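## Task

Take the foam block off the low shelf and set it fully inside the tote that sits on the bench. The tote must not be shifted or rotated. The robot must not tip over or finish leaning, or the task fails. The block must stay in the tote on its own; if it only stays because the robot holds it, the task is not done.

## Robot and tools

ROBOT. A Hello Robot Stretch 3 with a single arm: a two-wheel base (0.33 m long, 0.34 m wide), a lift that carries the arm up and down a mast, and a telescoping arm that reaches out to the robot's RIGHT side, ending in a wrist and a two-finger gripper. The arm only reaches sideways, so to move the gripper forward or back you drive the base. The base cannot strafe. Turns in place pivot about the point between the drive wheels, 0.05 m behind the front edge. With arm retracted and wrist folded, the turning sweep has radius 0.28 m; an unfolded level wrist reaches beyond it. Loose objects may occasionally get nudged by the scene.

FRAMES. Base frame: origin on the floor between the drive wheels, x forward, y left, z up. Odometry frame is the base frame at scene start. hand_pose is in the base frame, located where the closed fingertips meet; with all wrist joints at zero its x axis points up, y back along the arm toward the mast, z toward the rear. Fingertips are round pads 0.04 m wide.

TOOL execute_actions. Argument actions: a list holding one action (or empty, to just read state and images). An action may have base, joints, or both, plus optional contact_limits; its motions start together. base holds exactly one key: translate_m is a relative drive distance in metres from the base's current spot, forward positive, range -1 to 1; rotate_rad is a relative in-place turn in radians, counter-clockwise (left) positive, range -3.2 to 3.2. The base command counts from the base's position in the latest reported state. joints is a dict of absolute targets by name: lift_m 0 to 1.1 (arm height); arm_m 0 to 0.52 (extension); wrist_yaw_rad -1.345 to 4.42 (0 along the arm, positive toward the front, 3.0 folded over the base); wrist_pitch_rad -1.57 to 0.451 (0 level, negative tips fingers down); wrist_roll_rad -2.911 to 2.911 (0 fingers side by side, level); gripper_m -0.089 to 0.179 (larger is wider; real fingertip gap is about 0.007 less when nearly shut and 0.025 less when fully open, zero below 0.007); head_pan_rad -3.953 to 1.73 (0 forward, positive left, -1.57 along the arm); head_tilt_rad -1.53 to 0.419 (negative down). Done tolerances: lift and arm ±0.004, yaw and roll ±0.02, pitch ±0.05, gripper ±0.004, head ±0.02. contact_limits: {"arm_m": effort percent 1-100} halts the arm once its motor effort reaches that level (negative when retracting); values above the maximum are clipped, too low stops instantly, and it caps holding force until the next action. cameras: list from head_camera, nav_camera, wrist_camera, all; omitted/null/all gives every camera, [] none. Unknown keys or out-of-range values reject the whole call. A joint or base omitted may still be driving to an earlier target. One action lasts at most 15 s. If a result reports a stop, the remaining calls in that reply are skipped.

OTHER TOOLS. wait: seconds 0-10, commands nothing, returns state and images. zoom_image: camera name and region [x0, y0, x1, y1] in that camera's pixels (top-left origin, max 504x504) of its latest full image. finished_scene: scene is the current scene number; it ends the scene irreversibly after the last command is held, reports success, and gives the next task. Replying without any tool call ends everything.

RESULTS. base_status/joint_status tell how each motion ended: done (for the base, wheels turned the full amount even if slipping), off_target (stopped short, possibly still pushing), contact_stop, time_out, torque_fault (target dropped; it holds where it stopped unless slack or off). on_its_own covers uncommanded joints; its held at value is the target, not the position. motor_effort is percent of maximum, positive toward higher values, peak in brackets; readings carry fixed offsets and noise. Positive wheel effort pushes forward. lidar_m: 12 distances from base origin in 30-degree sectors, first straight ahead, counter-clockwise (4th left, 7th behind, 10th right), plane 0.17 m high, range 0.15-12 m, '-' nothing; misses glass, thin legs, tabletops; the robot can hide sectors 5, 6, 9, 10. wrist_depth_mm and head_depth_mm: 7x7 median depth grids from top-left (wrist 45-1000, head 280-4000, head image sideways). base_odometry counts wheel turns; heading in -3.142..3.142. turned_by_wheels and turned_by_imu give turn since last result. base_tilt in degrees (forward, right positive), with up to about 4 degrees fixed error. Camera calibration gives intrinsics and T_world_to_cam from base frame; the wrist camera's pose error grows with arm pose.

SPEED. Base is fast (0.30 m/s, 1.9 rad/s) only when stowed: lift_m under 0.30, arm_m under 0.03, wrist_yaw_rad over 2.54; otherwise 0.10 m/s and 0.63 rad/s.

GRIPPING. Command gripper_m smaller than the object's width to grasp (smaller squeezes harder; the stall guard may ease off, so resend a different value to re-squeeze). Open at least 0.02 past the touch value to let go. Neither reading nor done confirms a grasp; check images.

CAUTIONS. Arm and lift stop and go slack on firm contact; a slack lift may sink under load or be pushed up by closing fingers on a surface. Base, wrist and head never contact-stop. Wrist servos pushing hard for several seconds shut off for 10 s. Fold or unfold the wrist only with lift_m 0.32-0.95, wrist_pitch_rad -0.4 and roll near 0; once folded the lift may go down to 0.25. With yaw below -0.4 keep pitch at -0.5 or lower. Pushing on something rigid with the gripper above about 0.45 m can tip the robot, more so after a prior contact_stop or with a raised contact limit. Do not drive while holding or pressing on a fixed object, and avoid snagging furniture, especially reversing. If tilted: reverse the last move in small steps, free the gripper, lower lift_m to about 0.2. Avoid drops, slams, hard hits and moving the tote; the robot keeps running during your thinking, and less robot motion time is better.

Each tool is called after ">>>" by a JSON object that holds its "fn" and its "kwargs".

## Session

>>> {"fn": "execute_actions", "kwargs": {"actions": []}}

Scene clock: 0.00 s.
base_odometry: x=+0.000 y=+0.000 heading=+0.000 (m, m, rad; odometry frame)
turned_by_wheels: +0.000 (rad since the last result)
turned_by_imu: +0.000 (rad since the last result)
base_tilt: forward=+0.2 right=-0.5 (deg)
lidar_m: 1.75 1.29 2.28 1.97 2.15 1.41 1.47 2.00 2.16 2.31 0.87 1.64
head_depth_mm: 1561 1575 1588 1618 1317 959 773 / 1656 1665 1682 1692 1668 979 1719 / 1731 1755 1796 1789 1770 988 1834 / 1824 1851 1891 1889 1839 1003 1930 / 1940 1985 2015 2023 2001 1010 2083 / 2049 2133 2156 2195 2210 1100 2190 / 2053 2280 2322 2343 2371 1202 2155
base_status: not commanded
joint_positions: lift_m=+0.582 arm_m=-0.002 wrist_yaw_rad=+2.955 wrist_pitch_rad=-0.376 wrist_roll_rad=-0.002 gripper_m=+0.037 head_pan_rad=+0.011 head_tilt_rad=-0.012
joint_status: not commanded
motor_effort: left_wheel=-1 right_wheel=+0 lift_m=+24 arm_m=+0 wrist_yaw_rad=+0 wrist_pitch_rad=+8 wrist_roll_rad=+1 gripper_m=+0 head_pan_rad=+0 head_tilt_rad=+1 (%)
hand_pose: x=+0.0212 y=+0.0829 z=+0.6037 quat_wxyz=(+0.197, +0.703, +0.068, +0.680) (m; base frame)
wrist_depth_mm: - - - - - - - / - - - - - - - / - - - - - - - / - - - - - - - / - - - - - - - / 952 940 - 906 - 891 893 / 821 822 789 795 773 771 765
pictures: head_camera (sideways: a quarter turn clockwise sets it upright), nav_camera (sideways: a quarter turn counterclockwise sets it upright), wrist_camera
camera_calibration (this result's frames):
head_camera: T_world_to_cam=[[-0.0545044, 0.0410347, -0.99767, 1.32672], [-0.0590567, 0.997274, 0.0442448, -0.0580329], [0.996766, 0.0613306, -0.0519324, 0.0211405], [0, 0, 0, 1]] pos_world=[0.0478126, 0.00213671, 1.32729]
nav_camera: T_world_to_cam=[[0.0478359, -0.0249288, 0.998544, -1.25616], [0.0178404, -0.999508, -0.0258075, 0.0790953], [0.998696, 0.019049, -0.0473676, 0.0139612], [0, 0, 0, 1]] pos_world=[0.0447353, 0.0474759, 1.25703]
wrist_camera: T_world_to_cam=[[0.980314, -0.194319, -0.0349881, 0.01527], [-0.135274, -0.531932, -0.835912, 0.583846], [0.143822, 0.82419, -0.547747, 0.424376], [0, 0, 0, 1]] pos_world=[0.00297527, -0.0362328, 0.721029]
Images, in order (width x height): head_camera 896x504, nav_camera 672x504, wrist_camera 644x364.

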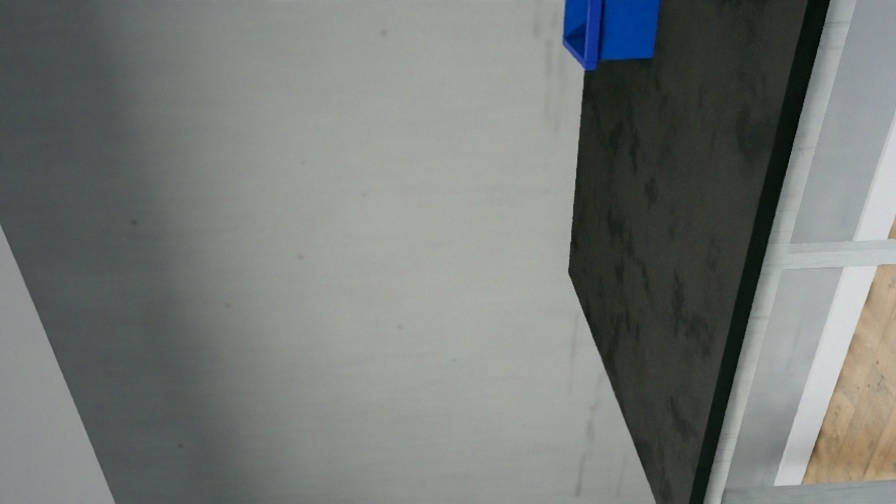

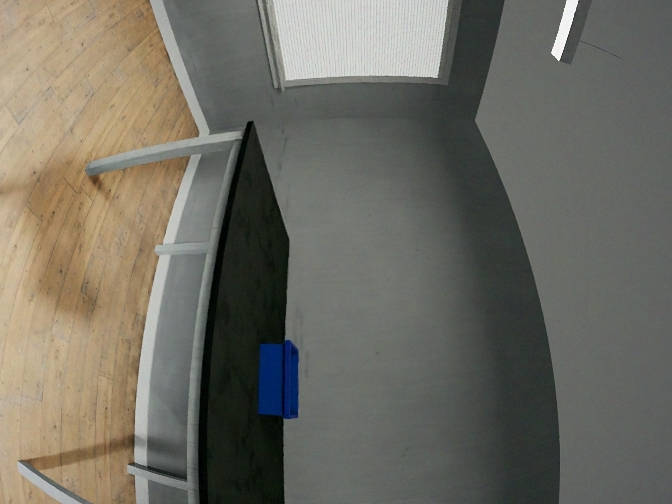

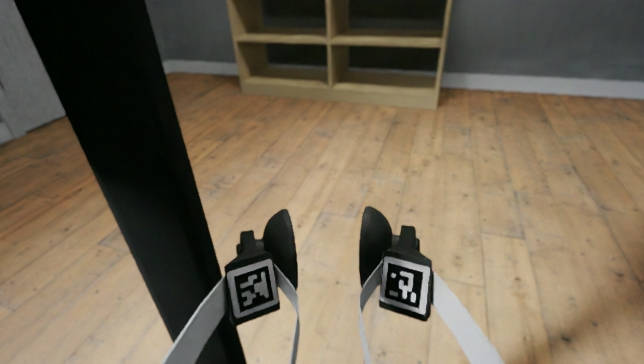

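>>> {"fn": "execute_actions", "kwargs": {"actions": [{"joints":{"head_pan_rad":1.3,"head_tilt_rad":-0.45,"lift_m":0.28}}], "cameras": ["head_camera"]}}

Scene clock: 5.90 s.
base_odometry: x=+0.000 y=+0.000 heading=+0.000 (m, m, rad; odometry frame)
turned_by_wheels: +0.000 (rad since the last result)
turned_by_imu: +0.000 (rad since the last result)
base_tilt: forward=+0.2 right=-0.5 (deg)
lidar_m: 1.75 1.29 2.28 1.97 2.15 1.42 1.47 2.00 2.16 2.30 0.87 1.65
head_depth_mm: 1872 2027 2183 2374 2062 1626 1342 / 1895 2018 2156 2309 2048 1640 1348 / 1960 2082 2202 2338 2062 1625 1365 / 1981 2143 2254 2285 2102 1654 1356 / 2023 2207 2327 2402 2117 1668 1374 / 2062 2241 2391 2439 2148 1677 1379 / 2106 2288 2478 2711 2149 1679 1391
base_status: not commanded
joint_positions: lift_m=+0.280 arm_m=-0.002 wrist_yaw_rad=+2.955 wrist_pitch_rad=-0.377 wrist_roll_rad=-0.002 gripper_m=+0.037 head_pan_rad=+1.293 head_tilt_rad=-0.444
joint_status: all done
motor_effort: left_wheel=+1(0) right_wheel=+0(0) lift_m=+21(21) arm_m=+0(0) wrist_yaw_rad=-1(1) wrist_pitch_rad=+9(9) wrist_roll_rad=+1(1) gripper_m=-1(1) head_pan_rad=+3(47) head_tilt_rad=-1(21) (%)
hand_pose: x=+0.0212 y=+0.0828 z=+0.3021 quat_wxyz=(+0.197, +0.703, +0.068, +0.680) (m; base frame)
wrist_depth_mm: - - - - - - - / - - - - - - - / - - - - 998 969 942 / 834 - 796 791 762 751 734 / 670 643 661 635 651 616 608 / 549 553 - 530 - 512 509 / 473 482 - - 454 445 442
pictures: head_camera (sideways: a quarter turn clockwise sets it upright)
camera_calibration (this result's frames):
head_camera: T_world_to_cam=[[-0.168252, -0.437881, -0.883149, 1.17778], [-0.966418, 0.249811, 0.0602559, -0.0733129], [0.194235, 0.863629, -0.465207, 0.563926], [0, 0, 0, 1]] pos_world=[0.0177793, 0.0470189, 1.30692]
Images, in order (width x height): head_camera 896x504.

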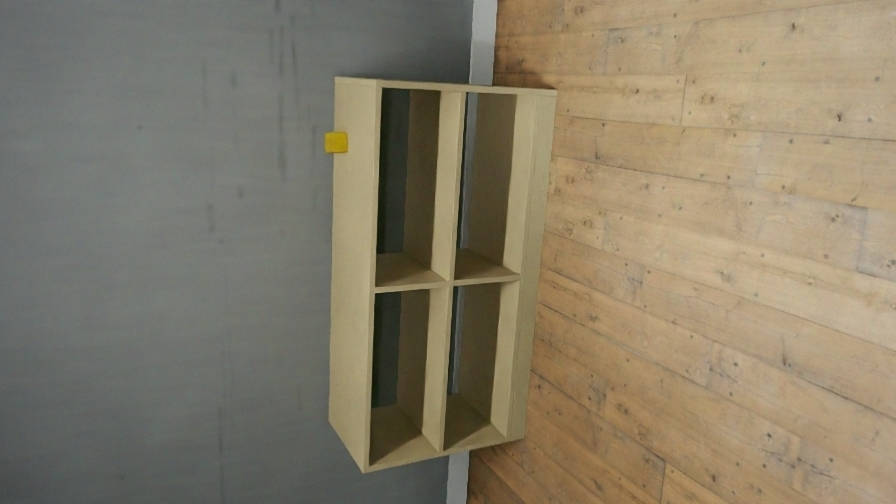

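>>> {"fn": "execute_actions", "kwargs": {"actions": [{"base":{"rotate_rad":1.24}}], "cameras": []}}

>>> {"fn": "execute_actions", "kwargs": {"actions": [{"base":{"translate_m":1.0}}], "cameras": []}}

>>> {"fn": "execute_actions", "kwargs": {"actions": [{"base":{"translate_m":0.38}}], "cameras": []}}

>>> {"fn": "execute_actions", "kwargs": {"actions": [{"base":{"rotate_rad":1.5},"joints":{"head_pan_rad":-1.6,"head_tilt_rad":-0.8,"lift_m":0.68,"wrist_pitch_rad":-0.4}}], "cameras": ["head_camera"]}}

>>> {"fn": "execute_actions", "kwargs": {"actions": [{"joints":{"wrist_yaw_rad":0,"gripper_m":0.15}}], "cameras": ["head_camera","wrist_camera"]}}

Scene clock: 13.83 s.
base_odometry: x=+0.000 y=+0.000 heading=+1.240 (m, m, rad; odometry frame)
turned_by_wheels: +1.240 (rad since the last result)
turned_by_imu: +1.219 (rad since the last result)
base_tilt: forward=+0.2 right=-0.4 (deg)
lidar_m: 1.97 2.23 2.07 1.42 1.58 2.48 2.16 2.07 0.87 1.69 1.29 2.30
head_depth_mm: 1797 1939 2127 2300 2030 1601 1336 / 1794 1928 2099 2292 2022 1623 1342 / 1779 1908 2072 2272 2060 1632 1351 / 1764 1894 2062 2209 2005 1648 1365 / 1749 1880 1434 1510 1654 1668 1376 / 1718 1840 1447 1486 1638 1682 1381 / 1718 1845 1477 1485 1616 1687 1392
base_status: done
joint_positions: lift_m=+0.280 arm_m=-0.002 wrist_yaw_rad=+2.955 wrist_pitch_rad=-0.377 wrist_roll_rad=-0.002 gripper_m=+0.037 head_pan_rad=+1.293 head_tilt_rad=-0.445
joint_status: not commanded
motor_effort: left_wheel=-5(12) right_wheel=+5(12) lift_m=+21(21) arm_m=+0(0) wrist_yaw_rad=+1(1) wrist_pitch_rad=+9(8) wrist_roll_rad=+1(1) gripper_m=+0(0) head_pan_rad=+3(4) head_tilt_rad=-2(3) (%)
hand_pose: x=+0.0212 y=+0.0828 z=+0.3021 quat_wxyz=(+0.197, +0.703, +0.068, +0.680) (m; base frame)
wrist_depth_mm: - - - - - - - / - - - - - - - / - - - - 983 962 946 / 820 - 807 769 763 758 735 / 665 636 674 634 640 611 602 / 551 549 - 530 - 522 507 / 472 482 - - 456 447 443
pictures: none
No camera images: the call's "cameras" was empty. Leave "cameras" out to get every camera's image.

Scene clock: 18.83 s.
base_odometry: x=+0.325 y=+0.946 heading=+1.240 (m, m, rad; odometry frame)
turned_by_wheels: +0.000 (rad since the last result)
turned_by_imu: +0.000 (rad since the last result)
base_tilt: forward=+0.4 right=-0.6 (deg)
lidar_m: 0.99 0.99 1.89 1.86 1.82 2.20 3.14 1.65 1.87 0.96 1.60 0.90
head_depth_mm: 1652 1776 1932 2127 2031 1602 1340 / 1644 1761 1909 2089 2044 1610 1354 / 1623 1741 1876 2062 2086 1638 1355 / 1590 1718 1865 2039 2085 1638 1361 / 1585 1721 1850 2033 2095 1661 1370 / 1585 1697 1851 2007 2131 1682 1371 / 1584 1683 1814 1988 2078 1690 1393
base_status: done
joint_positions: lift_m=+0.280 arm_m=-0.002 wrist_yaw_rad=+2.955 wrist_pitch_rad=-0.377 wrist_roll_rad=-0.002 gripper_m=+0.037 head_pan_rad=+1.293 head_tilt_rad=-0.445
joint_status: not commanded
motor_effort: left_wheel=-5(10) right_wheel=+6(13) lift_m=+21(21) arm_m=+0(0) wrist_yaw_rad=+0(1) wrist_pitch_rad=+9(9) wrist_roll_rad=+1(1) gripper_m=+0(1) head_pan_rad=+3(3) head_tilt_rad=-2(1) (%)
hand_pose: x=+0.0212 y=+0.0828 z=+0.3021 quat_wxyz=(+0.197, +0.703, +0.068, +0.680) (m; base frame)
wrist_depth_mm: - - - - - - - / - - - - - - - / - - - - - 964 929 / 822 - 783 776 769 764 729 / 667 652 666 635 647 616 602 / 548 552 - 530 - 524 513 / 470 485 - - 453 447 442
pictures: none
No camera images: the call's "cameras" was empty. Leave "cameras" out to get every camera's image.

Scene clock: 21.83 s.
base_odometry: x=+0.449 y=+1.305 heading=+1.239 (m, m, rad; odometry frame)
turned_by_wheels: +0.000 (rad since the last result)
turned_by_imu: +0.000 (rad since the last result)
base_tilt: forward=+0.3 right=-0.5 (deg)
lidar_m: 0.81 0.63 1.08 1.81 1.76 2.07 3.51 1.99 1.07 1.92 1.14 0.57
head_depth_mm: 1608 1734 1890 2057 2018 1619 1348 / 1576 1703 1845 2025 2054 1616 1355 / 1552 1686 1816 1996 2058 1641 1352 / 1553 1659 1772 1981 2084 1637 1367 / 1520 1642 1780 1936 2041 1654 1364 / 1521 1633 1757 1935 2044 1673 1382 / 1500 1612 1752 1901 2029 1691 1397
base_status: done
joint_positions: lift_m=+0.280 arm_m=-0.002 wrist_yaw_rad=+2.955 wrist_pitch_rad=-0.377 wrist_roll_rad=-0.002 gripper_m=+0.037 head_pan_rad=+1.293 head_tilt_rad=-0.445
joint_status: not commanded
motor_effort: left_wheel=-5(10) right_wheel=+5(12) lift_m=+21(21) arm_m=+0(0) wrist_yaw_rad=+0(0) wrist_pitch_rad=+9(9) wrist_roll_rad=+1(1) gripper_m=+0(0) head_pan_rad=+4(4) head_tilt_rad=-1(2) (%)
hand_pose: x=+0.0212 y=+0.0828 z=+0.3021 quat_wxyz=(+0.197, +0.703, +0.068, +0.680) (m; base frame)
wrist_depth_mm: - - - - - - 922 / - - - - - - 978 / - - - - 998 928 766 / 825 - 798 780 746 758 670 / 665 645 653 632 641 609 601 / 553 551 - 537 - 517 514 / 473 490 - - 452 451 443
pictures: none
No camera images: the call's "cameras" was empty. Leave "cameras" out to get every camera's image.

Scene clock: 26.30 s.
base_odometry: x=+0.449 y=+1.305 heading=+2.739 (m, m, rad; odometry frame)
turned_by_wheels: +1.500 (rad since the last result)
turned_by_imu: +1.475 (rad since the last result)
base_tilt: forward=+0.2 right=-0.5 (deg)
lidar_m: 1.81 1.76 1.88 3.53 2.49 1.07 1.86 1.21 0.57 0.93 0.63 1.09
head_depth_mm: 801 912 1028 903 895 1202 - / 807 916 1039 910 1017 1212 - / 808 922 1043 915 1043 1223 - / 812 930 1051 929 1057 1226 - / 817 941 1063 933 1062 1244 1162 / 823 935 1069 942 1046 1248 1165 / 831 942 1077 949 1048 1283 1168
base_status: done
joint_positions: lift_m=+0.680 arm_m=-0.002 wrist_yaw_rad=+2.955 wrist_pitch_rad=-0.415 wrist_roll_rad=-0.002 gripper_m=+0.037 head_pan_rad=-1.593 head_tilt_rad=-0.790
joint_status: all done
motor_effort: left_wheel=-5(13) right_wheel=+5(10) lift_m=+28(29) arm_m=+0(0) wrist_yaw_rad=+0(0) wrist_pitch_rad=+8(6) wrist_roll_rad=+1(1) gripper_m=+0(0) head_pan_rad=-3(45) head_tilt_rad=-5(18) (%)
hand_pose: x=+0.0204 y=+0.0783 z=+0.6932 quat_wxyz=(+0.210, +0.701, +0.081, +0.676) (m; base frame)
wrist_depth_mm: - - - - - - - / - - - - - - - / - - - - - - - / - - - - - - - / - - - - - - - / - - - - - 961 965 / 900 899 869 861 865 857 831
pictures: head_camera (sideways: a quarter turn clockwise sets it upright)
camera_calibration (this result's frames):
head_camera: T_world_to_cam=[[0.0579961, 0.738114, -0.672179, 0.901388], [0.997693, -0.0190611, 0.0651509, -0.0916383], [0.0352763, -0.674407, -0.737517, 0.919139], [0, 0, 0, 1]] pos_world=[0.00672609, -0.0471995, 1.28974]
Images, in order (width x height): head_camera 896x504.

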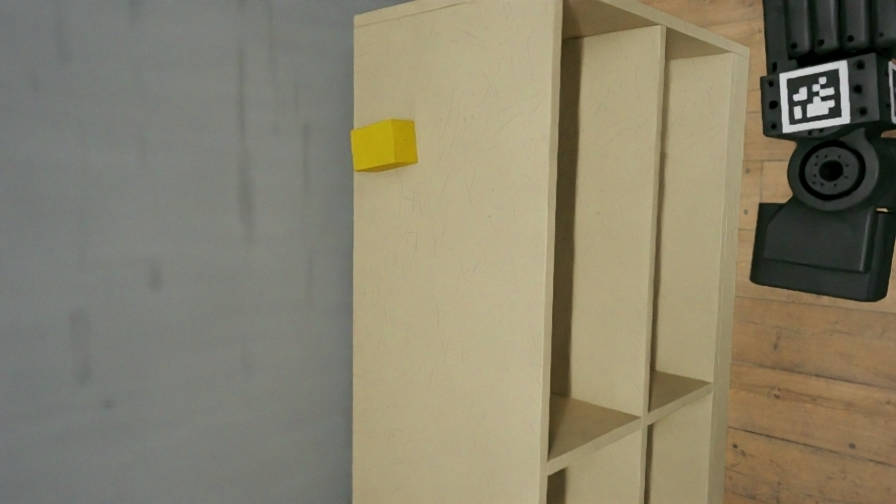

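Scene clock: 28.77 s.
base_odometry: x=+0.449 y=+1.305 heading=+2.739 (m, m, rad; odometry frame)
turned_by_wheels: +0.000 (rad since the last result)
turned_by_imu: +0.000 (rad since the last result)
base_tilt: forward=+0.3 right=-0.4 (deg)
lidar_m: 1.81 1.76 1.87 3.55 2.49 1.07 1.86 1.21 0.57 0.93 0.63 1.08
head_depth_mm: 801 913 1026 907 895 1199 - / 805 915 1039 914 1016 1218 - / 811 923 1047 923 1044 1006 - / 811 924 1055 926 1052 1232 1154 / 821 935 1060 937 1059 1241 1160 / 821 939 1071 946 1044 1251 1165 / 830 946 1080 956 1049 1272 1168
base_status: not commanded
joint_positions: lift_m=+0.680 arm_m=-0.002 wrist_yaw_rad=+0.002 wrist_pitch_rad=-0.415 wrist_roll_rad=-0.002 gripper_m=+0.150 head_pan_rad=-1.593 head_tilt_rad=-0.790
joint_status: all done
motor_effort: left_wheel=-5(5) right_wheel=+5(5) lift_m=+28(28) arm_m=+0(0) wrist_yaw_rad=-1(1) wrist_pitch_rad=+8(8) wrist_roll_rad=+1(1) gripper_m=+0(84) head_pan_rad=-3(4) head_tilt_rad=-4(4) (%)
hand_pose: x=-0.0211 y=-0.3674 z=+0.6932 quat_wxyz=(+0.693, +0.147, -0.691, -0.145) (m; base frame)
wrist_depth_mm: 686 669 670 649 630 609 599 / 692 678 655 634 543 636 645 / 493 480 468 456 453 443 690 / 398 388 367 362 355 347 346 / 660 511 690 688 647 525 341 / 595 - 596 580 576 564 907 / 809 632 535 520 499 485 826
pictures: head_camera (sideways: a quarter turn clockwise sets it upright), wrist_camera
camera_calibration (this result's frames):
head_camera: T_world_to_cam=[[0.0579962, 0.738114, -0.672179, 0.901388], [0.997693, -0.0190612, 0.0651509, -0.0916383], [0.0352762, -0.674407, -0.737517, 0.919139], [0, 0, 0, 1]] pos_world=[0.00672609, -0.0471995, 1.28974]
wrist_camera: T_world_to_cam=[[-0.99936, 0.00915401, -0.0345938, 0.00505815], [0.0334909, 0.579786, -0.81408, 0.810258], [0.0126049, -0.814717, -0.579722, 0.267941], [0, 0, 0, 1]] pos_world=[-0.0254588, -0.251527, 0.815122]
Images, in order (width x height): head_camera 896x504, wrist_camera 644x364.

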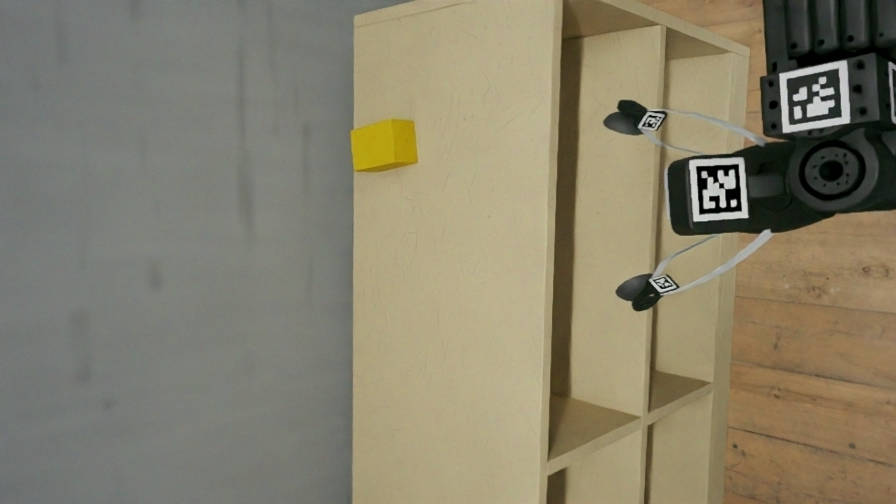

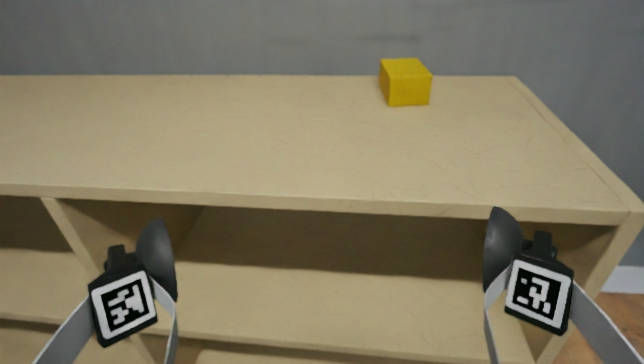

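>>> {"fn": "execute_actions", "kwargs": {"actions": [{"base":{"translate_m":-0.125},"joints":{"wrist_yaw_rad":0.08,"arm_m":0.3,"lift_m":0.63}}], "cameras": ["head_camera","wrist_camera"]}}

Scene clock: 34.67 s.
base_odometry: x=+0.564 y=+1.256 heading=+2.739 (m, m, rad; odometry frame)
turned_by_wheels: +0.000 (rad since the last result)
turned_by_imu: +0.000 (rad since the last result)
base_tilt: forward=+0.3 right=-0.4 (deg)
lidar_m: 1.93 1.85 2.07 3.50 2.34 0.95 1.80 1.20 0.51 0.75 0.69 1.19
head_depth_mm: 789 897 1042 1244 1422 1317 - / 792 903 1027 971 - 1185 1139 / 797 908 1034 970 1049 1212 1148 / 801 912 1044 942 1028 1233 1152 / 808 919 1048 940 1037 1237 1159 / 812 924 1059 945 1041 1246 1164 / 818 932 1069 947 1048 1245 1168
base_status: done
joint_positions: lift_m=+0.630 arm_m=+0.300 wrist_yaw_rad=+0.080 wrist_pitch_rad=-0.416 wrist_roll_rad=-0.002 gripper_m=+0.150 head_pan_rad=-1.593 head_tilt_rad=-0.790
joint_status: all done
motor_effort: left_wheel=-6(11) right_wheel=+5(7) lift_m=+22(23) arm_m=+2(2) wrist_yaw_rad=+1(3) wrist_pitch_rad=+9(9) wrist_roll_rad=+1(1) gripper_m=+0(0) head_pan_rad=-4(4) head_tilt_rad=-3(3) (%)
hand_pose: x=-0.0037 y=-0.6687 z=+0.6433 quat_wxyz=(+0.698, +0.174, -0.684, -0.118) (m; base frame)
wrist_depth_mm: 408 386 372 354 336 321 311 / 447 421 407 384 367 348 335 / 369 362 355 273 316 366 358 / 287 278 276 230 245 262 259 / 234 237 227 224 221 225 214 / 197 - 193 191 188 187 183 / - 164 167 166 164 161 159
pictures: head_camera (sideways: a quarter turn clockwise sets it upright), wrist_camera
camera_calibration (this result's frames):
head_camera: T_world_to_cam=[[0.0581159, 0.738104, -0.672179, 0.901387], [0.99769, -0.019223, 0.0651509, -0.0916383], [0.0351669, -0.674413, -0.737517, 0.91914], [0, 0, 0, 1]] pos_world=[0.00671843, -0.0471996, 1.28974]
wrist_camera: T_world_to_cam=[[-0.99705, -0.0685161, -0.0345855, -0.0283921], [-0.0117199, 0.581255, -0.813637, 0.94431], [0.0758503, -0.810832, -0.580344, -0.00345408], [0, 0, 0, 1]] pos_world=[-0.0169792, -0.553631, 0.765339]
Images, in order (width x height): head_camera 896x504, wrist_camera 644x364.

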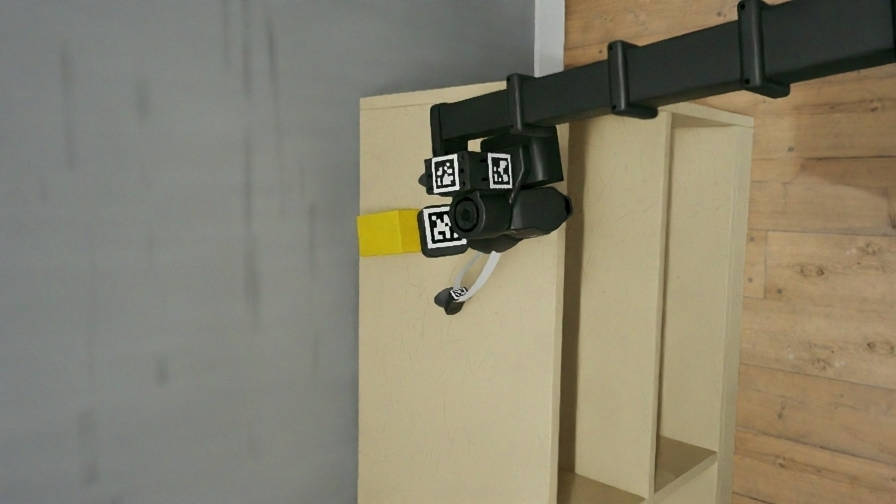

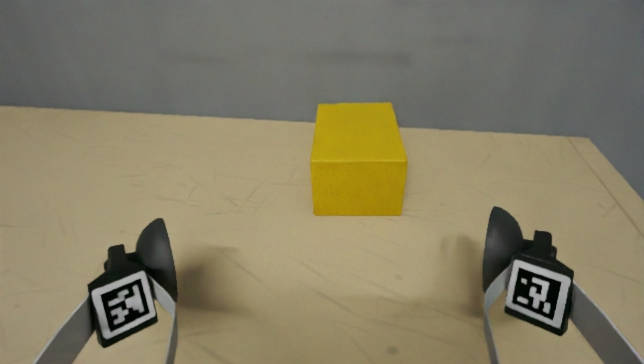

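Front face at y≈-0.735; centre ≈-0.775.

>>> {"fn": "execute_actions", "kwargs": {"actions": [{"base":{"translate_m":-0.01},"joints":{"arm_m":0.405,"lift_m":0.62}}], "cameras": ["wrist_camera"]}}

>>> {"fn": "execute_actions", "kwargs": {"actions": [{"joints":{"gripper_m":0.015}}], "cameras": ["wrist_camera"]}}

>>> {"fn": "execute_actions", "kwargs": {"actions": [{"joints":{"lift_m":0.67,"head_pan_rad":-3.8,"head_tilt_rad":-0.4}}]}}

Scene clock: 41.47 s.
base_odometry: x=+0.573 y=+1.252 heading=+2.739 (m, m, rad; odometry frame)
turned_by_wheels: +0.000 (rad since the last result)
turned_by_imu: +0.000 (rad since the last result)
base_tilt: forward=+0.2 right=-0.5 (deg)
lidar_m: 1.95 1.85 2.10 3.53 2.33 0.94 1.79 1.19 0.51 0.68 0.70 1.20
head_depth_mm: 790 896 1044 1245 1418 1312 - / 793 899 1037 1186 1039 1181 1138 / 794 906 1036 865 1022 1196 1151 / 805 916 1042 909 1029 1230 1150 / 805 915 1046 938 1041 1244 1157 / 811 927 1052 943 1044 1251 1168 / 819 932 1072 947 1059 1242 1175
base_status: done
joint_positions: lift_m=+0.620 arm_m=+0.405 wrist_yaw_rad=+0.080 wrist_pitch_rad=-0.416 wrist_roll_rad=-0.002 gripper_m=+0.150 head_pan_rad=-1.593 head_tilt_rad=-0.790
joint_status: all done
motor_effort: left_wheel=-6(11) right_wheel=+5(7) lift_m=+21(20) arm_m=+2(3) wrist_yaw_rad=+2(1) wrist_pitch_rad=+9(9) wrist_roll_rad=+1(1) gripper_m=-1(1) head_pan_rad=-3(4) head_tilt_rad=-3(3) (%)
hand_pose: x=-0.0037 y=-0.7737 z=+0.6333 quat_wxyz=(+0.698, +0.174, -0.684, -0.118) (m; base frame)
wrist_depth_mm: 288 278 263 252 243 230 221 / 317 302 289 273 261 249 238 / 351 338 315 300 285 271 258 / 266 262 257 175 238 287 277 / 217 221 212 144 192 210 200 / 184 - 175 124 129 173 171 / - 153 153 136 145 150 149
pictures: wrist_camera
camera_calibration (this result's frames):
wrist_camera: T_world_to_cam=[[-0.99705, -0.0685162, -0.0345854, -0.0359321], [-0.01172, 0.581255, -0.813637, 0.997214], [0.0758503, -0.810832, -0.580344, -0.0943911], [0, 0, 0, 1]] pos_world=[-0.0169792, -0.658633, 0.755348]
Images, in order (width x height): wrist_camera 644x364.

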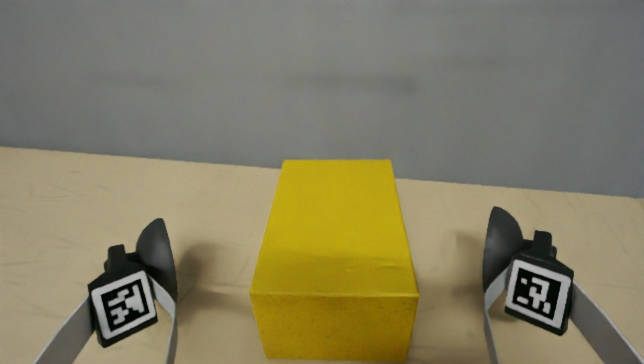

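Scene clock: 43.30 s.
base_odometry: x=+0.573 y=+1.252 heading=+2.739 (m, m, rad; odometry frame)
turned_by_wheels: +0.000 (rad since the last result)
turned_by_imu: +0.000 (rad since the last result)
base_tilt: forward=+0.3 right=-0.4 (deg)
lidar_m: 1.94 1.86 2.09 3.52 2.32 0.94 1.79 1.19 0.51 0.68 0.70 1.19
head_depth_mm: 791 899 1042 1246 1423 1298 - / 791 903 1039 1187 1036 1176 1136 / 795 906 1035 865 1023 1197 1142 / 802 914 1038 901 1034 1227 1152 / 806 924 1046 937 1045 1235 1154 / 810 926 1053 946 1047 1251 1166 / 815 931 1069 954 1054 1236 1173
base_status: not commanded
joint_positions: lift_m=+0.620 arm_m=+0.405 wrist_yaw_rad=+0.080 wrist_pitch_rad=-0.416 wrist_roll_rad=-0.002 gripper_m=+0.016 head_pan_rad=-1.593 head_tilt_rad=-0.790
joint_status: all done
motor_effort: left_wheel=-5(6) right_wheel=+6(5) lift_m=+21(21) arm_m=+2(2) wrist_yaw_rad=+1(1) wrist_pitch_rad=+9(9) wrist_roll_rad=+1(1) gripper_m=-26(99) head_pan_rad=-4(4) head_tilt_rad=-4(3) (%)
hand_pose: x=-0.0037 y=-0.7737 z=+0.6333 quat_wxyz=(+0.698, +0.174, -0.684, -0.118) (m; base frame)
wrist_depth_mm: 288 276 262 251 240 230 221 / 318 302 287 275 262 250 240 / 353 336 318 299 285 272 259 / 268 261 259 176 239 287 277 / 218 215 213 145 151 204 200 / 184 182 128 125 125 173 171 / 159 158 153 137 147 151 150
pictures: wrist_camera
camera_calibration (this result's frames):
wrist_camera: T_world_to_cam=[[-0.99705, -0.0685132, -0.0345867, -0.035931], [-0.0117146, 0.581228, -0.813657, 0.997227], [0.075849, -0.810852, -0.580316, -0.0944406], [0, 0, 0, 1]] pos_world=[-0.0169797, -0.658655, 0.755352]
Images, in order (width x height): wrist_camera 644x364.

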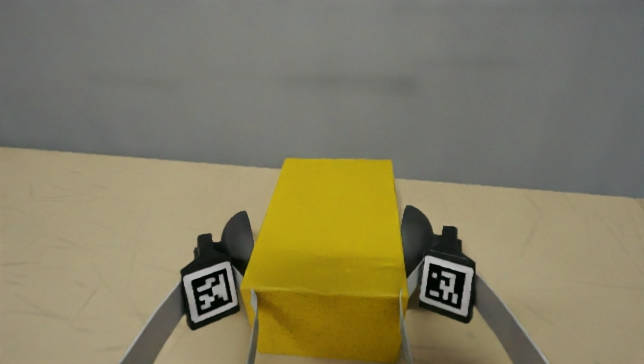

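Scene clock: 44.87 s.
base_odometry: x=+0.573 y=+1.252 heading=+2.739 (m, m, rad; odometry frame)
turned_by_wheels: +0.000 (rad since the last result)
turned_by_imu: +0.000 (rad since the last result)
base_tilt: forward=+0.2 right=-0.4 (deg)
lidar_m: 1.95 1.86 2.10 3.53 2.32 0.94 1.79 1.20 0.51 0.68 0.70 1.20
head_depth_mm: 2146 2324 1462 2685 2134 1670 1376 / 2010 2150 1508 2535 2161 1681 1386 / 1914 2036 1534 2371 2172 1696 1395 / 1798 1931 1577 1139 2194 1718 1408 / 1703 1805 1615 1063 2111 1569 1337 / 1618 1707 1658 1033 2001 1723 1417 / 1546 1620 1655 1792 1947 1746 1427
base_status: not commanded
joint_positions: lift_m=+0.670 arm_m=+0.405 wrist_yaw_rad=+0.080 wrist_pitch_rad=-0.418 wrist_roll_rad=-0.002 gripper_m=+0.023 head_pan_rad=-3.793 head_tilt_rad=-0.409
joint_status: all done
on_its_own: gripper_m is held at +0.021, not at your +0.015, by its stall guard, which is still easing
motor_effort: left_wheel=-5(6) right_wheel=+6(5) lift_m=+27(27) arm_m=+2(2) wrist_yaw_rad=+1(0) wrist_pitch_rad=+10(10) wrist_roll_rad=+1(1) gripper_m=-23(25) head_pan_rad=-4(48) head_tilt_rad=+2(19) (%)
hand_pose: x=-0.0037 y=-0.7735 z=+0.6826 quat_wxyz=(+0.698, +0.174, -0.684, -0.119) (m; base frame)
wrist_depth_mm: 286 275 262 251 241 232 221 / 320 304 288 275 262 249 239 / 356 337 318 300 286 273 260 / 386 369 351 188 310 298 283 / 289 285 287 149 157 317 307 / 246 245 127 124 126 233 228 / 213 212 204 133 195 203 200
pictures: head_camera (sideways: a quarter turn clockwise sets it upright), nav_camera (sideways: a quarter turn counterclockwise sets it upright), wrist_camera
camera_calibration (this result's frames):
head_camera: T_world_to_cam=[[0.321308, -0.297208, -0.899127, 1.19564], [-0.583291, -0.810093, 0.059335, -0.0744539], [-0.746011, 0.505388, -0.433648, 0.528596], [0, 0, 0, 1]] pos_world=[-0.0332577, 0.0278919, 1.30867]
nav_camera: T_world_to_cam=[[-0.326625, 0.280917, 0.902442, -1.12826], [0.608942, 0.792776, -0.0263829, 0.0762249], [-0.722846, 0.540918, -0.430003, 0.522486], [0, 0, 0, 1]] pos_world=[-0.0372581, -0.0261027, 1.24487]
wrist_camera: T_world_to_cam=[[-0.997056, -0.06845, -0.0345644, -0.0341959], [-0.0118452, 0.582824, -0.812512, 1.03761], [0.0757614, -0.80971, -0.581919, -0.0636845], [0, 0, 0, 1]] pos_world=[-0.0169797, -0.658648, 0.804826]
Images, in order (width x height): head_camera 896x504, nav_camera 672x504, wrist_camera 644x364.

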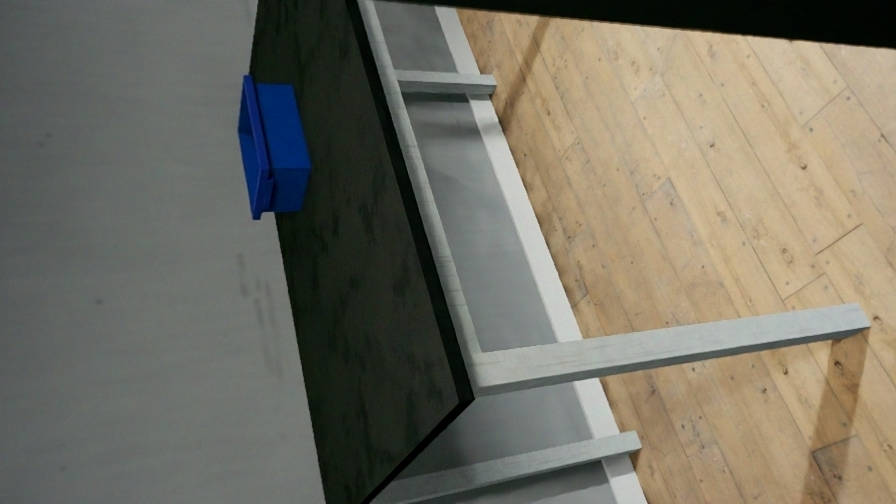

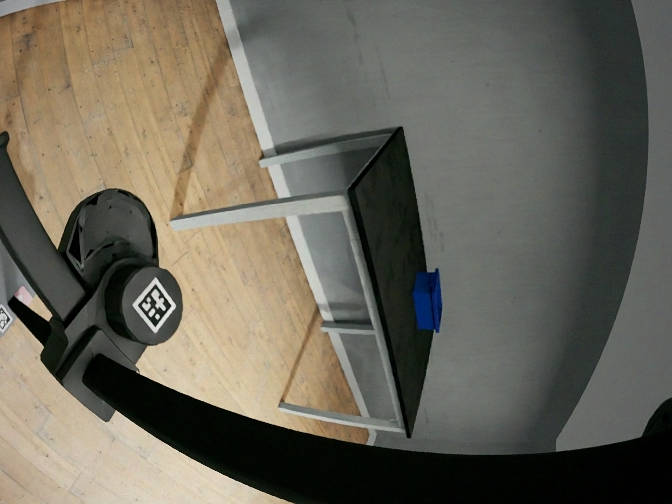

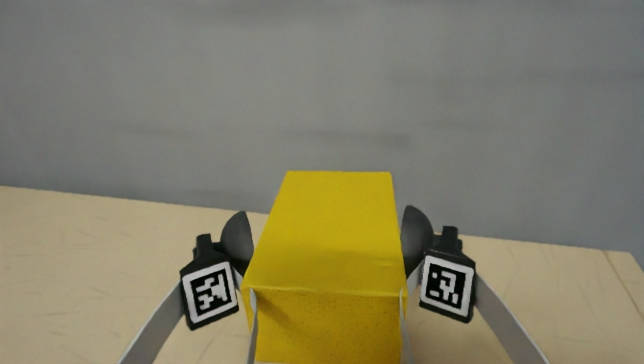

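>>> {"fn": "execute_actions", "kwargs": {"actions": [{"base":{"rotate_rad":-1.15},"joints":{"arm_m":0.0,"lift_m":0.9,"wrist_yaw_rad":0,"gripper_m":0.02}}], "cameras": ["wrist_camera"]}}

>>> {"fn": "execute_actions", "kwargs": {"actions": [{"base":{"translate_m":-1.0},"joints":{"lift_m":1.1,"head_pan_rad":-2.4,"head_tilt_rad":-0.4}}]}}

Scene clock: 53.07 s.
base_odometry: x=+0.573 y=+1.252 heading=+1.589 (m, m, rad; odometry frame)
turned_by_wheels: -1.150 (rad since the last result)
turned_by_imu: -1.131 (rad since the last result)
base_tilt: forward=+0.2 right=-0.4 (deg)
lidar_m: 0.70 1.20 1.95 1.86 1.86 3.52 1.94 0.94 1.73 1.31 0.95 0.51
head_depth_mm: 3411 3643 3077 2914 2150 1778 - / 3373 3685 3806 3039 2221 - - / 3363 3594 3841 3022 - - - / 3306 3561 3725 3136 - - - / 3226 3507 3702 3099 - - - / 3177 3418 3605 3171 2350 - - / 3165 3400 3544 3244 2290 - -
base_status: done
joint_positions: lift_m=+0.900 arm_m=+0.000 wrist_yaw_rad=+0.000 wrist_pitch_rad=-0.418 wrist_roll_rad=-0.002 gripper_m=+0.030 head_pan_rad=-3.793 head_tilt_rad=-0.409
joint_status: gripper_m off_target (ended at +0.030, target +0.020); the others done
on_its_own: gripper_m is held at +0.029, not at your +0.020, by its stall guard, which is not easing now
motor_effort: left_wheel=+5(9) right_wheel=-5(9) lift_m=+28(28) arm_m=-2(3) wrist_yaw_rad=+0(2) wrist_pitch_rad=+10(10) wrist_roll_rad=+1(1) gripper_m=-20(62) head_pan_rad=-3(4) head_tilt_rad=+2(3) (%)
hand_pose: x=-0.0216 y=-0.3696 z=+0.9124 quat_wxyz=(+0.693, +0.147, -0.691, -0.147) (m; base frame)
wrist_depth_mm: 657 808 - - - - - / 675 827 - - - - - / 723 900 - - - - - / 757 924 - 191 - - - / 781 985 - 150 161 - - / 810 - 128 125 126 - - / 822 - - 133 - - -
pictures: wrist_camera
camera_calibration (this result's frames):
wrist_camera: T_world_to_cam=[[-0.999338, 0.0113575, -0.034562, 0.0129797], [0.0347079, 0.582374, -0.81218, 0.989297], [0.0109037, -0.812841, -0.582383, 0.396327], [0, 0, 0, 1]] pos_world=[-0.0256867, -0.254137, 1.03475]
Images, in order (width x height): wrist_camera 644x364.

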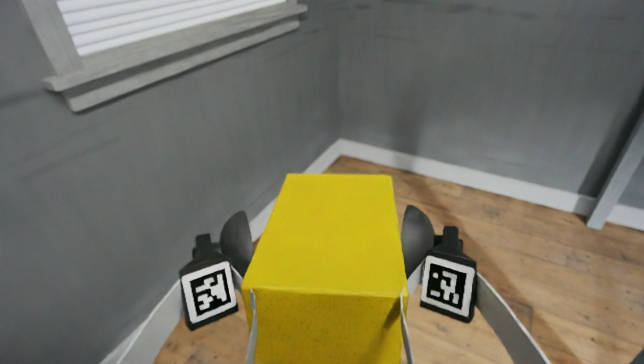

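Scene clock: 64.30 s.
base_odometry: x=+0.591 y=+0.252 heading=+1.589 (m, m, rad; odometry frame)
turned_by_wheels: +0.000 (rad since the last result)
turned_by_imu: +0.002 (rad since the last result)
base_tilt: forward=+0.2 right=-0.4 (deg)
lidar_m: 1.42 2.09 1.86 1.88 2.60 2.68 0.94 1.35 1.30 1.32 0.65 1.46
head_depth_mm: - - - 802 642 556 1381 / - - - 819 651 540 1389 / - - - 869 657 528 1388 / - - - 869 663 514 1376 / - - - 867 - 490 1345 / - - - 1027 - - 1309 / - - - - - - 1329
base_status: done
joint_positions: lift_m=+1.098 arm_m=+0.000 wrist_yaw_rad=+0.000 wrist_pitch_rad=-0.419 wrist_roll_rad=-0.002 gripper_m=+0.030 head_pan_rad=-2.407 head_tilt_rad=-0.409
joint_status: all done
joint sent to its limit — the command would take lift_m past its upper limit, so that joint was sent only as far as its limit.
on_its_own: gripper_m is held at +0.029, not at your +0.020, by its stall guard, which is not easing now
motor_effort: left_wheel=+5(7) right_wheel=-5(12) lift_m=+28(28) arm_m=-2(2) wrist_yaw_rad=+1(1) wrist_pitch_rad=+10(10) wrist_roll_rad=+1(1) gripper_m=-19(20) head_pan_rad=+3(47) head_tilt_rad=+3(3) (%)
hand_pose: x=-0.0216 y=-0.3695 z=+1.1110 quat_wxyz=(+0.693, +0.147, -0.691, -0.147) (m; base frame)
wrist_depth_mm: - - - - - 891 799 / - - - - 963 910 833 / - - - 705 695 693 675 / - - 567 191 549 549 531 / - 483 471 149 162 449 441 / - - 127 124 126 381 383 / - - 699 133 322 334 330
pictures: head_camera (sideways: a quarter turn clockwise sets it upright), nav_camera (sideways: a quarter turn counterclockwise sets it upright), wrist_camera
camera_calibration (this result's frames):
head_camera: T_world_to_cam=[[0.351162, 0.260969, -0.899211, 1.19556], [0.688841, -0.72248, 0.0593298, -0.0822071], [-0.634179, -0.640248, -0.433474, 0.527688], [0, 0, 0, 1]] pos_world=[-0.0285613, -0.0335478, 1.30868]
nav_camera: T_world_to_cam=[[-0.336129, -0.269194, 0.902525, -1.12831], [-0.667092, 0.744508, -0.0263836, 0.0840097], [-0.664835, -0.610936, -0.429828, 0.521905], [0, 0, 0, 1]] pos_world=[0.0237643, -0.0474306, 1.24488]
wrist_camera: T_world_to_cam=[[-0.999338, 0.0113682, -0.0345586, 0.0198425], [0.0347079, 0.58263, -0.811996, 1.15044], [0.0109039, -0.812658, -0.582639, 0.512361], [0, 0, 0, 1]] pos_world=[-0.0256867, -0.254133, 1.23336]
Images, in order (width x height): head_camera 896x504, nav_camera 672x504, wrist_camera 644x364.

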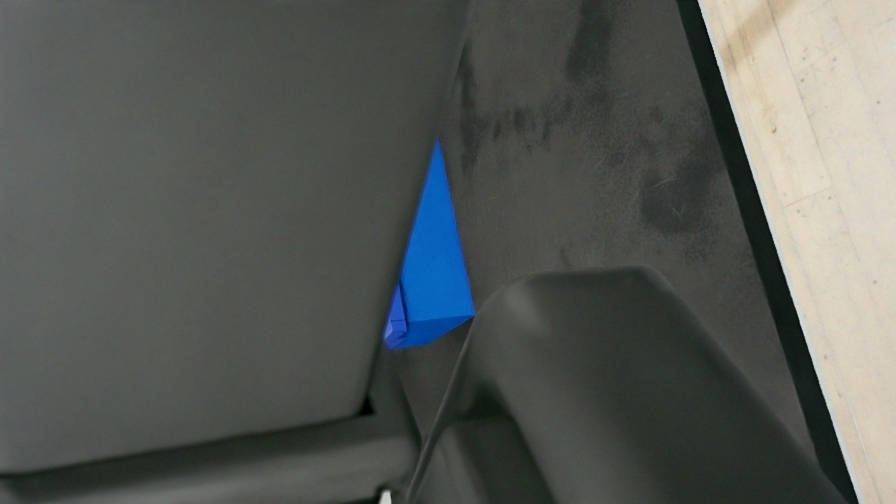

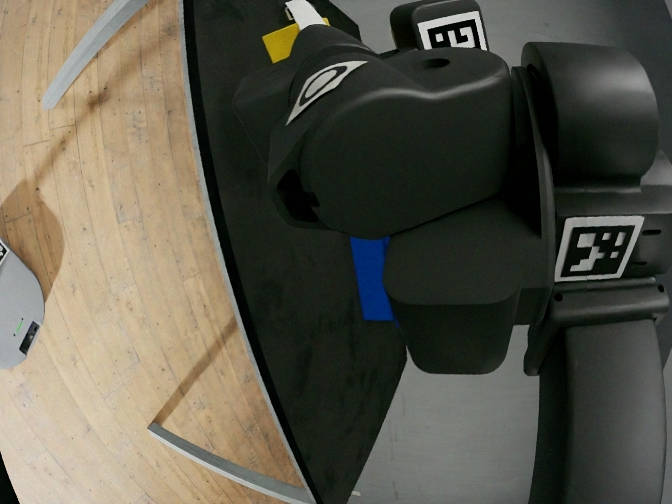

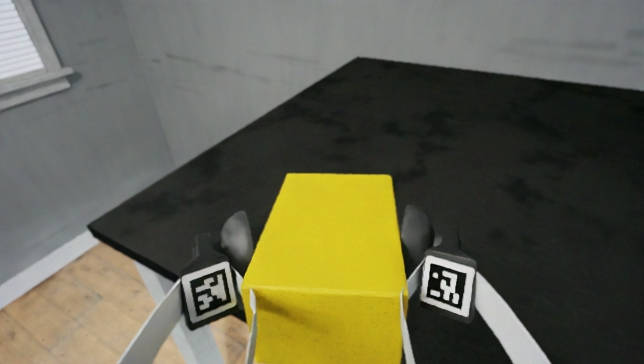

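>>> {"fn": "execute_actions", "kwargs": {"actions": [{"base":{"translate_m":-0.37}}], "cameras": []}}

>>> {"fn": "execute_actions", "kwargs": {"actions": [{"base":{"rotate_rad":-0.39},"joints":{"head_pan_rad":-1.45,"head_tilt_rad":-0.5,"arm_m":0.15}}]}}

Scene clock: 72.10 s.
base_odometry: x=+0.598 y=-0.118 heading=+1.589 (m, m, rad; odometry frame)
turned_by_wheels: +0.000 (rad since the last result)
turned_by_imu: +0.001 (rad since the last result)
base_tilt: forward=+0.2 right=-0.5 (deg)
lidar_m: 1.77 2.45 1.99 2.07 2.75 2.35 0.58 1.16 1.11 1.16 0.87 0.86
head_depth_mm: - - - 806 646 504 414 / - - - 822 651 509 417 / - - - 869 659 512 419 / - - - 891 668 515 423 / - - - 944 - 490 426 / - - - 810 - - 427 / - - - - - - 419
base_status: done
joint_positions: lift_m=+1.098 arm_m=+0.000 wrist_yaw_rad=+0.000 wrist_pitch_rad=-0.419 wrist_roll_rad=-0.002 gripper_m=+0.030 head_pan_rad=-2.407 head_tilt_rad=-0.409
joint_status: not commanded
on_its_own: gripper_m is held at +0.029, not at your +0.020, by its stall guard, which is not easing now
motor_effort: left_wheel=+4(6) right_wheel=-4(9) lift_m=+28(28) arm_m=-2(2) wrist_yaw_rad=+1(0) wrist_pitch_rad=+10(10) wrist_roll_rad=+1(1) gripper_m=-20(19) head_pan_rad=+4(3) head_tilt_rad=+2(3) (%)
hand_pose: x=-0.0216 y=-0.3695 z=+1.1110 quat_wxyz=(+0.693, +0.147, -0.691, -0.147) (m; base frame)
wrist_depth_mm: - - - 954 847 761 675 / - - - 947 904 766 720 / - 742 730 707 662 535 495 / 589 591 574 191 523 415 365 / 480 476 470 150 162 435 400 / 408 399 127 125 126 380 378 / 351 348 335 132 320 332 329
pictures: none
No camera images: the call's "cameras" was empty. Leave "cameras" out to get every camera's image.

Scene clock: 74.47 s.
base_odometry: x=+0.598 y=-0.118 heading=+1.200 (m, m, rad; odometry frame)
turned_by_wheels: -0.390 (rad since the last result)
turned_by_imu: -0.383 (rad since the last result)
base_tilt: forward=+0.2 right=-0.5 (deg)
lidar_m: 1.78 2.05 2.67 2.00 2.17 2.41 0.58 0.58 1.13 1.11 1.21 0.86
head_depth_mm: - - - 650 573 461 388 / - - - 671 578 465 390 / 940 1023 1077 676 582 468 392 / 964 1043 1095 714 589 472 396 / 983 1072 1134 794 594 475 398 / 1005 1096 1159 804 600 479 399 / 1031 1135 1194 814 606 483 403
base_status: done
joint_positions: lift_m=+1.098 arm_m=+0.150 wrist_yaw_rad=+0.000 wrist_pitch_rad=-0.419 wrist_roll_rad=-0.002 gripper_m=+0.030 head_pan_rad=-1.457 head_tilt_rad=-0.494
joint_status: all done
on_its_own: gripper_m is held at +0.029, not at your +0.020, by its stall guard, which is not easing now
motor_effort: left_wheel=+4(10) right_wheel=-5(8) lift_m=+28(28) arm_m=+2(4) wrist_yaw_rad=+0(0) wrist_pitch_rad=+10(10) wrist_roll_rad=+1(1) gripper_m=-19(20) head_pan_rad=+3(47) head_tilt_rad=-3(9) (%)
hand_pose: x=-0.0216 y=-0.5190 z=+1.1110 quat_wxyz=(+0.693, +0.147, -0.691, -0.147) (m; base frame)
wrist_depth_mm: 749 712 705 667 654 643 615 / 820 797 768 740 714 686 669 / 756 730 724 468 455 675 660 / 584 581 494 191 474 406 529 / 479 472 312 150 162 290 444 / 404 403 127 125 126 370 377 / 352 349 334 132 319 332 329
pictures: head_camera (sideways: a quarter turn clockwise sets it upright), nav_camera (sideways: a quarter turn counterclockwise sets it upright), wrist_camera
camera_calibration (this result's frames):
head_camera: T_world_to_cam=[[-0.0165714, 0.512037, -0.858804, 1.1451], [0.988936, 0.135027, 0.0614233, -0.0867566], [0.147413, -0.848284, -0.508609, 0.620685], [0, 0, 0, 1]] pos_world=[0.013276, -0.0481038, 1.30444]
nav_camera: T_world_to_cam=[[0.03204, -0.504892, 0.862587, -1.07847], [-0.993874, -0.107426, -0.0259622, 0.0854516], [0.105772, -0.856471, -0.505241, 0.615332], [0, 0, 0, 1]] pos_world=[0.0543972, -0.00831506, 1.24338]
wrist_camera: T_world_to_cam=[[-0.999339, 0.0112633, -0.0345594, 0.021512], [0.0346474, 0.582634, -0.811996, 1.23754], [0.0109897, -0.812657, -0.582639, 0.390882], [0, 0, 0, 1]] pos_world=[-0.0256753, -0.40362, 1.23336]
Images, in order (width x height): head_camera 896x504, nav_camera 672x504, wrist_camera 644x364.

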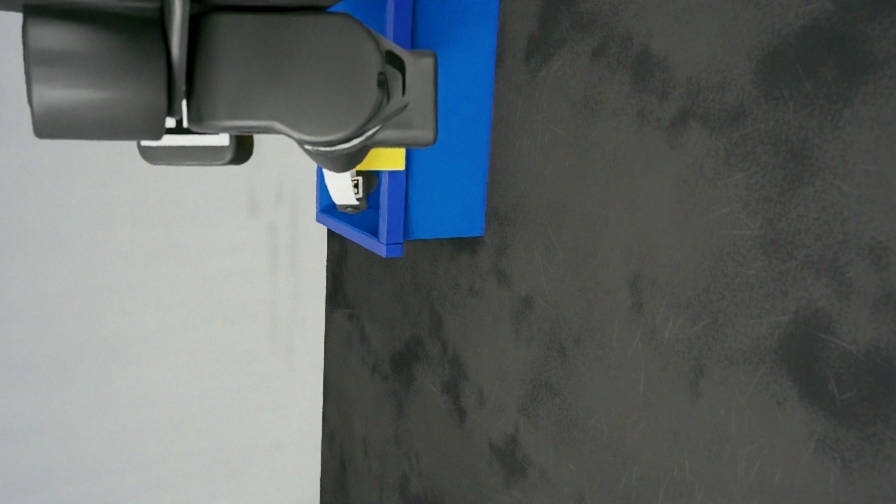

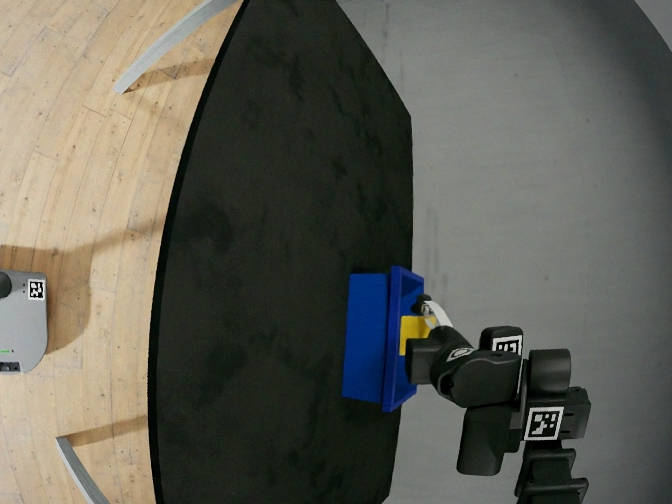

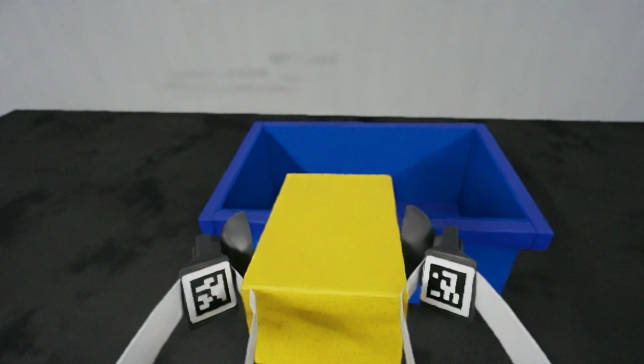

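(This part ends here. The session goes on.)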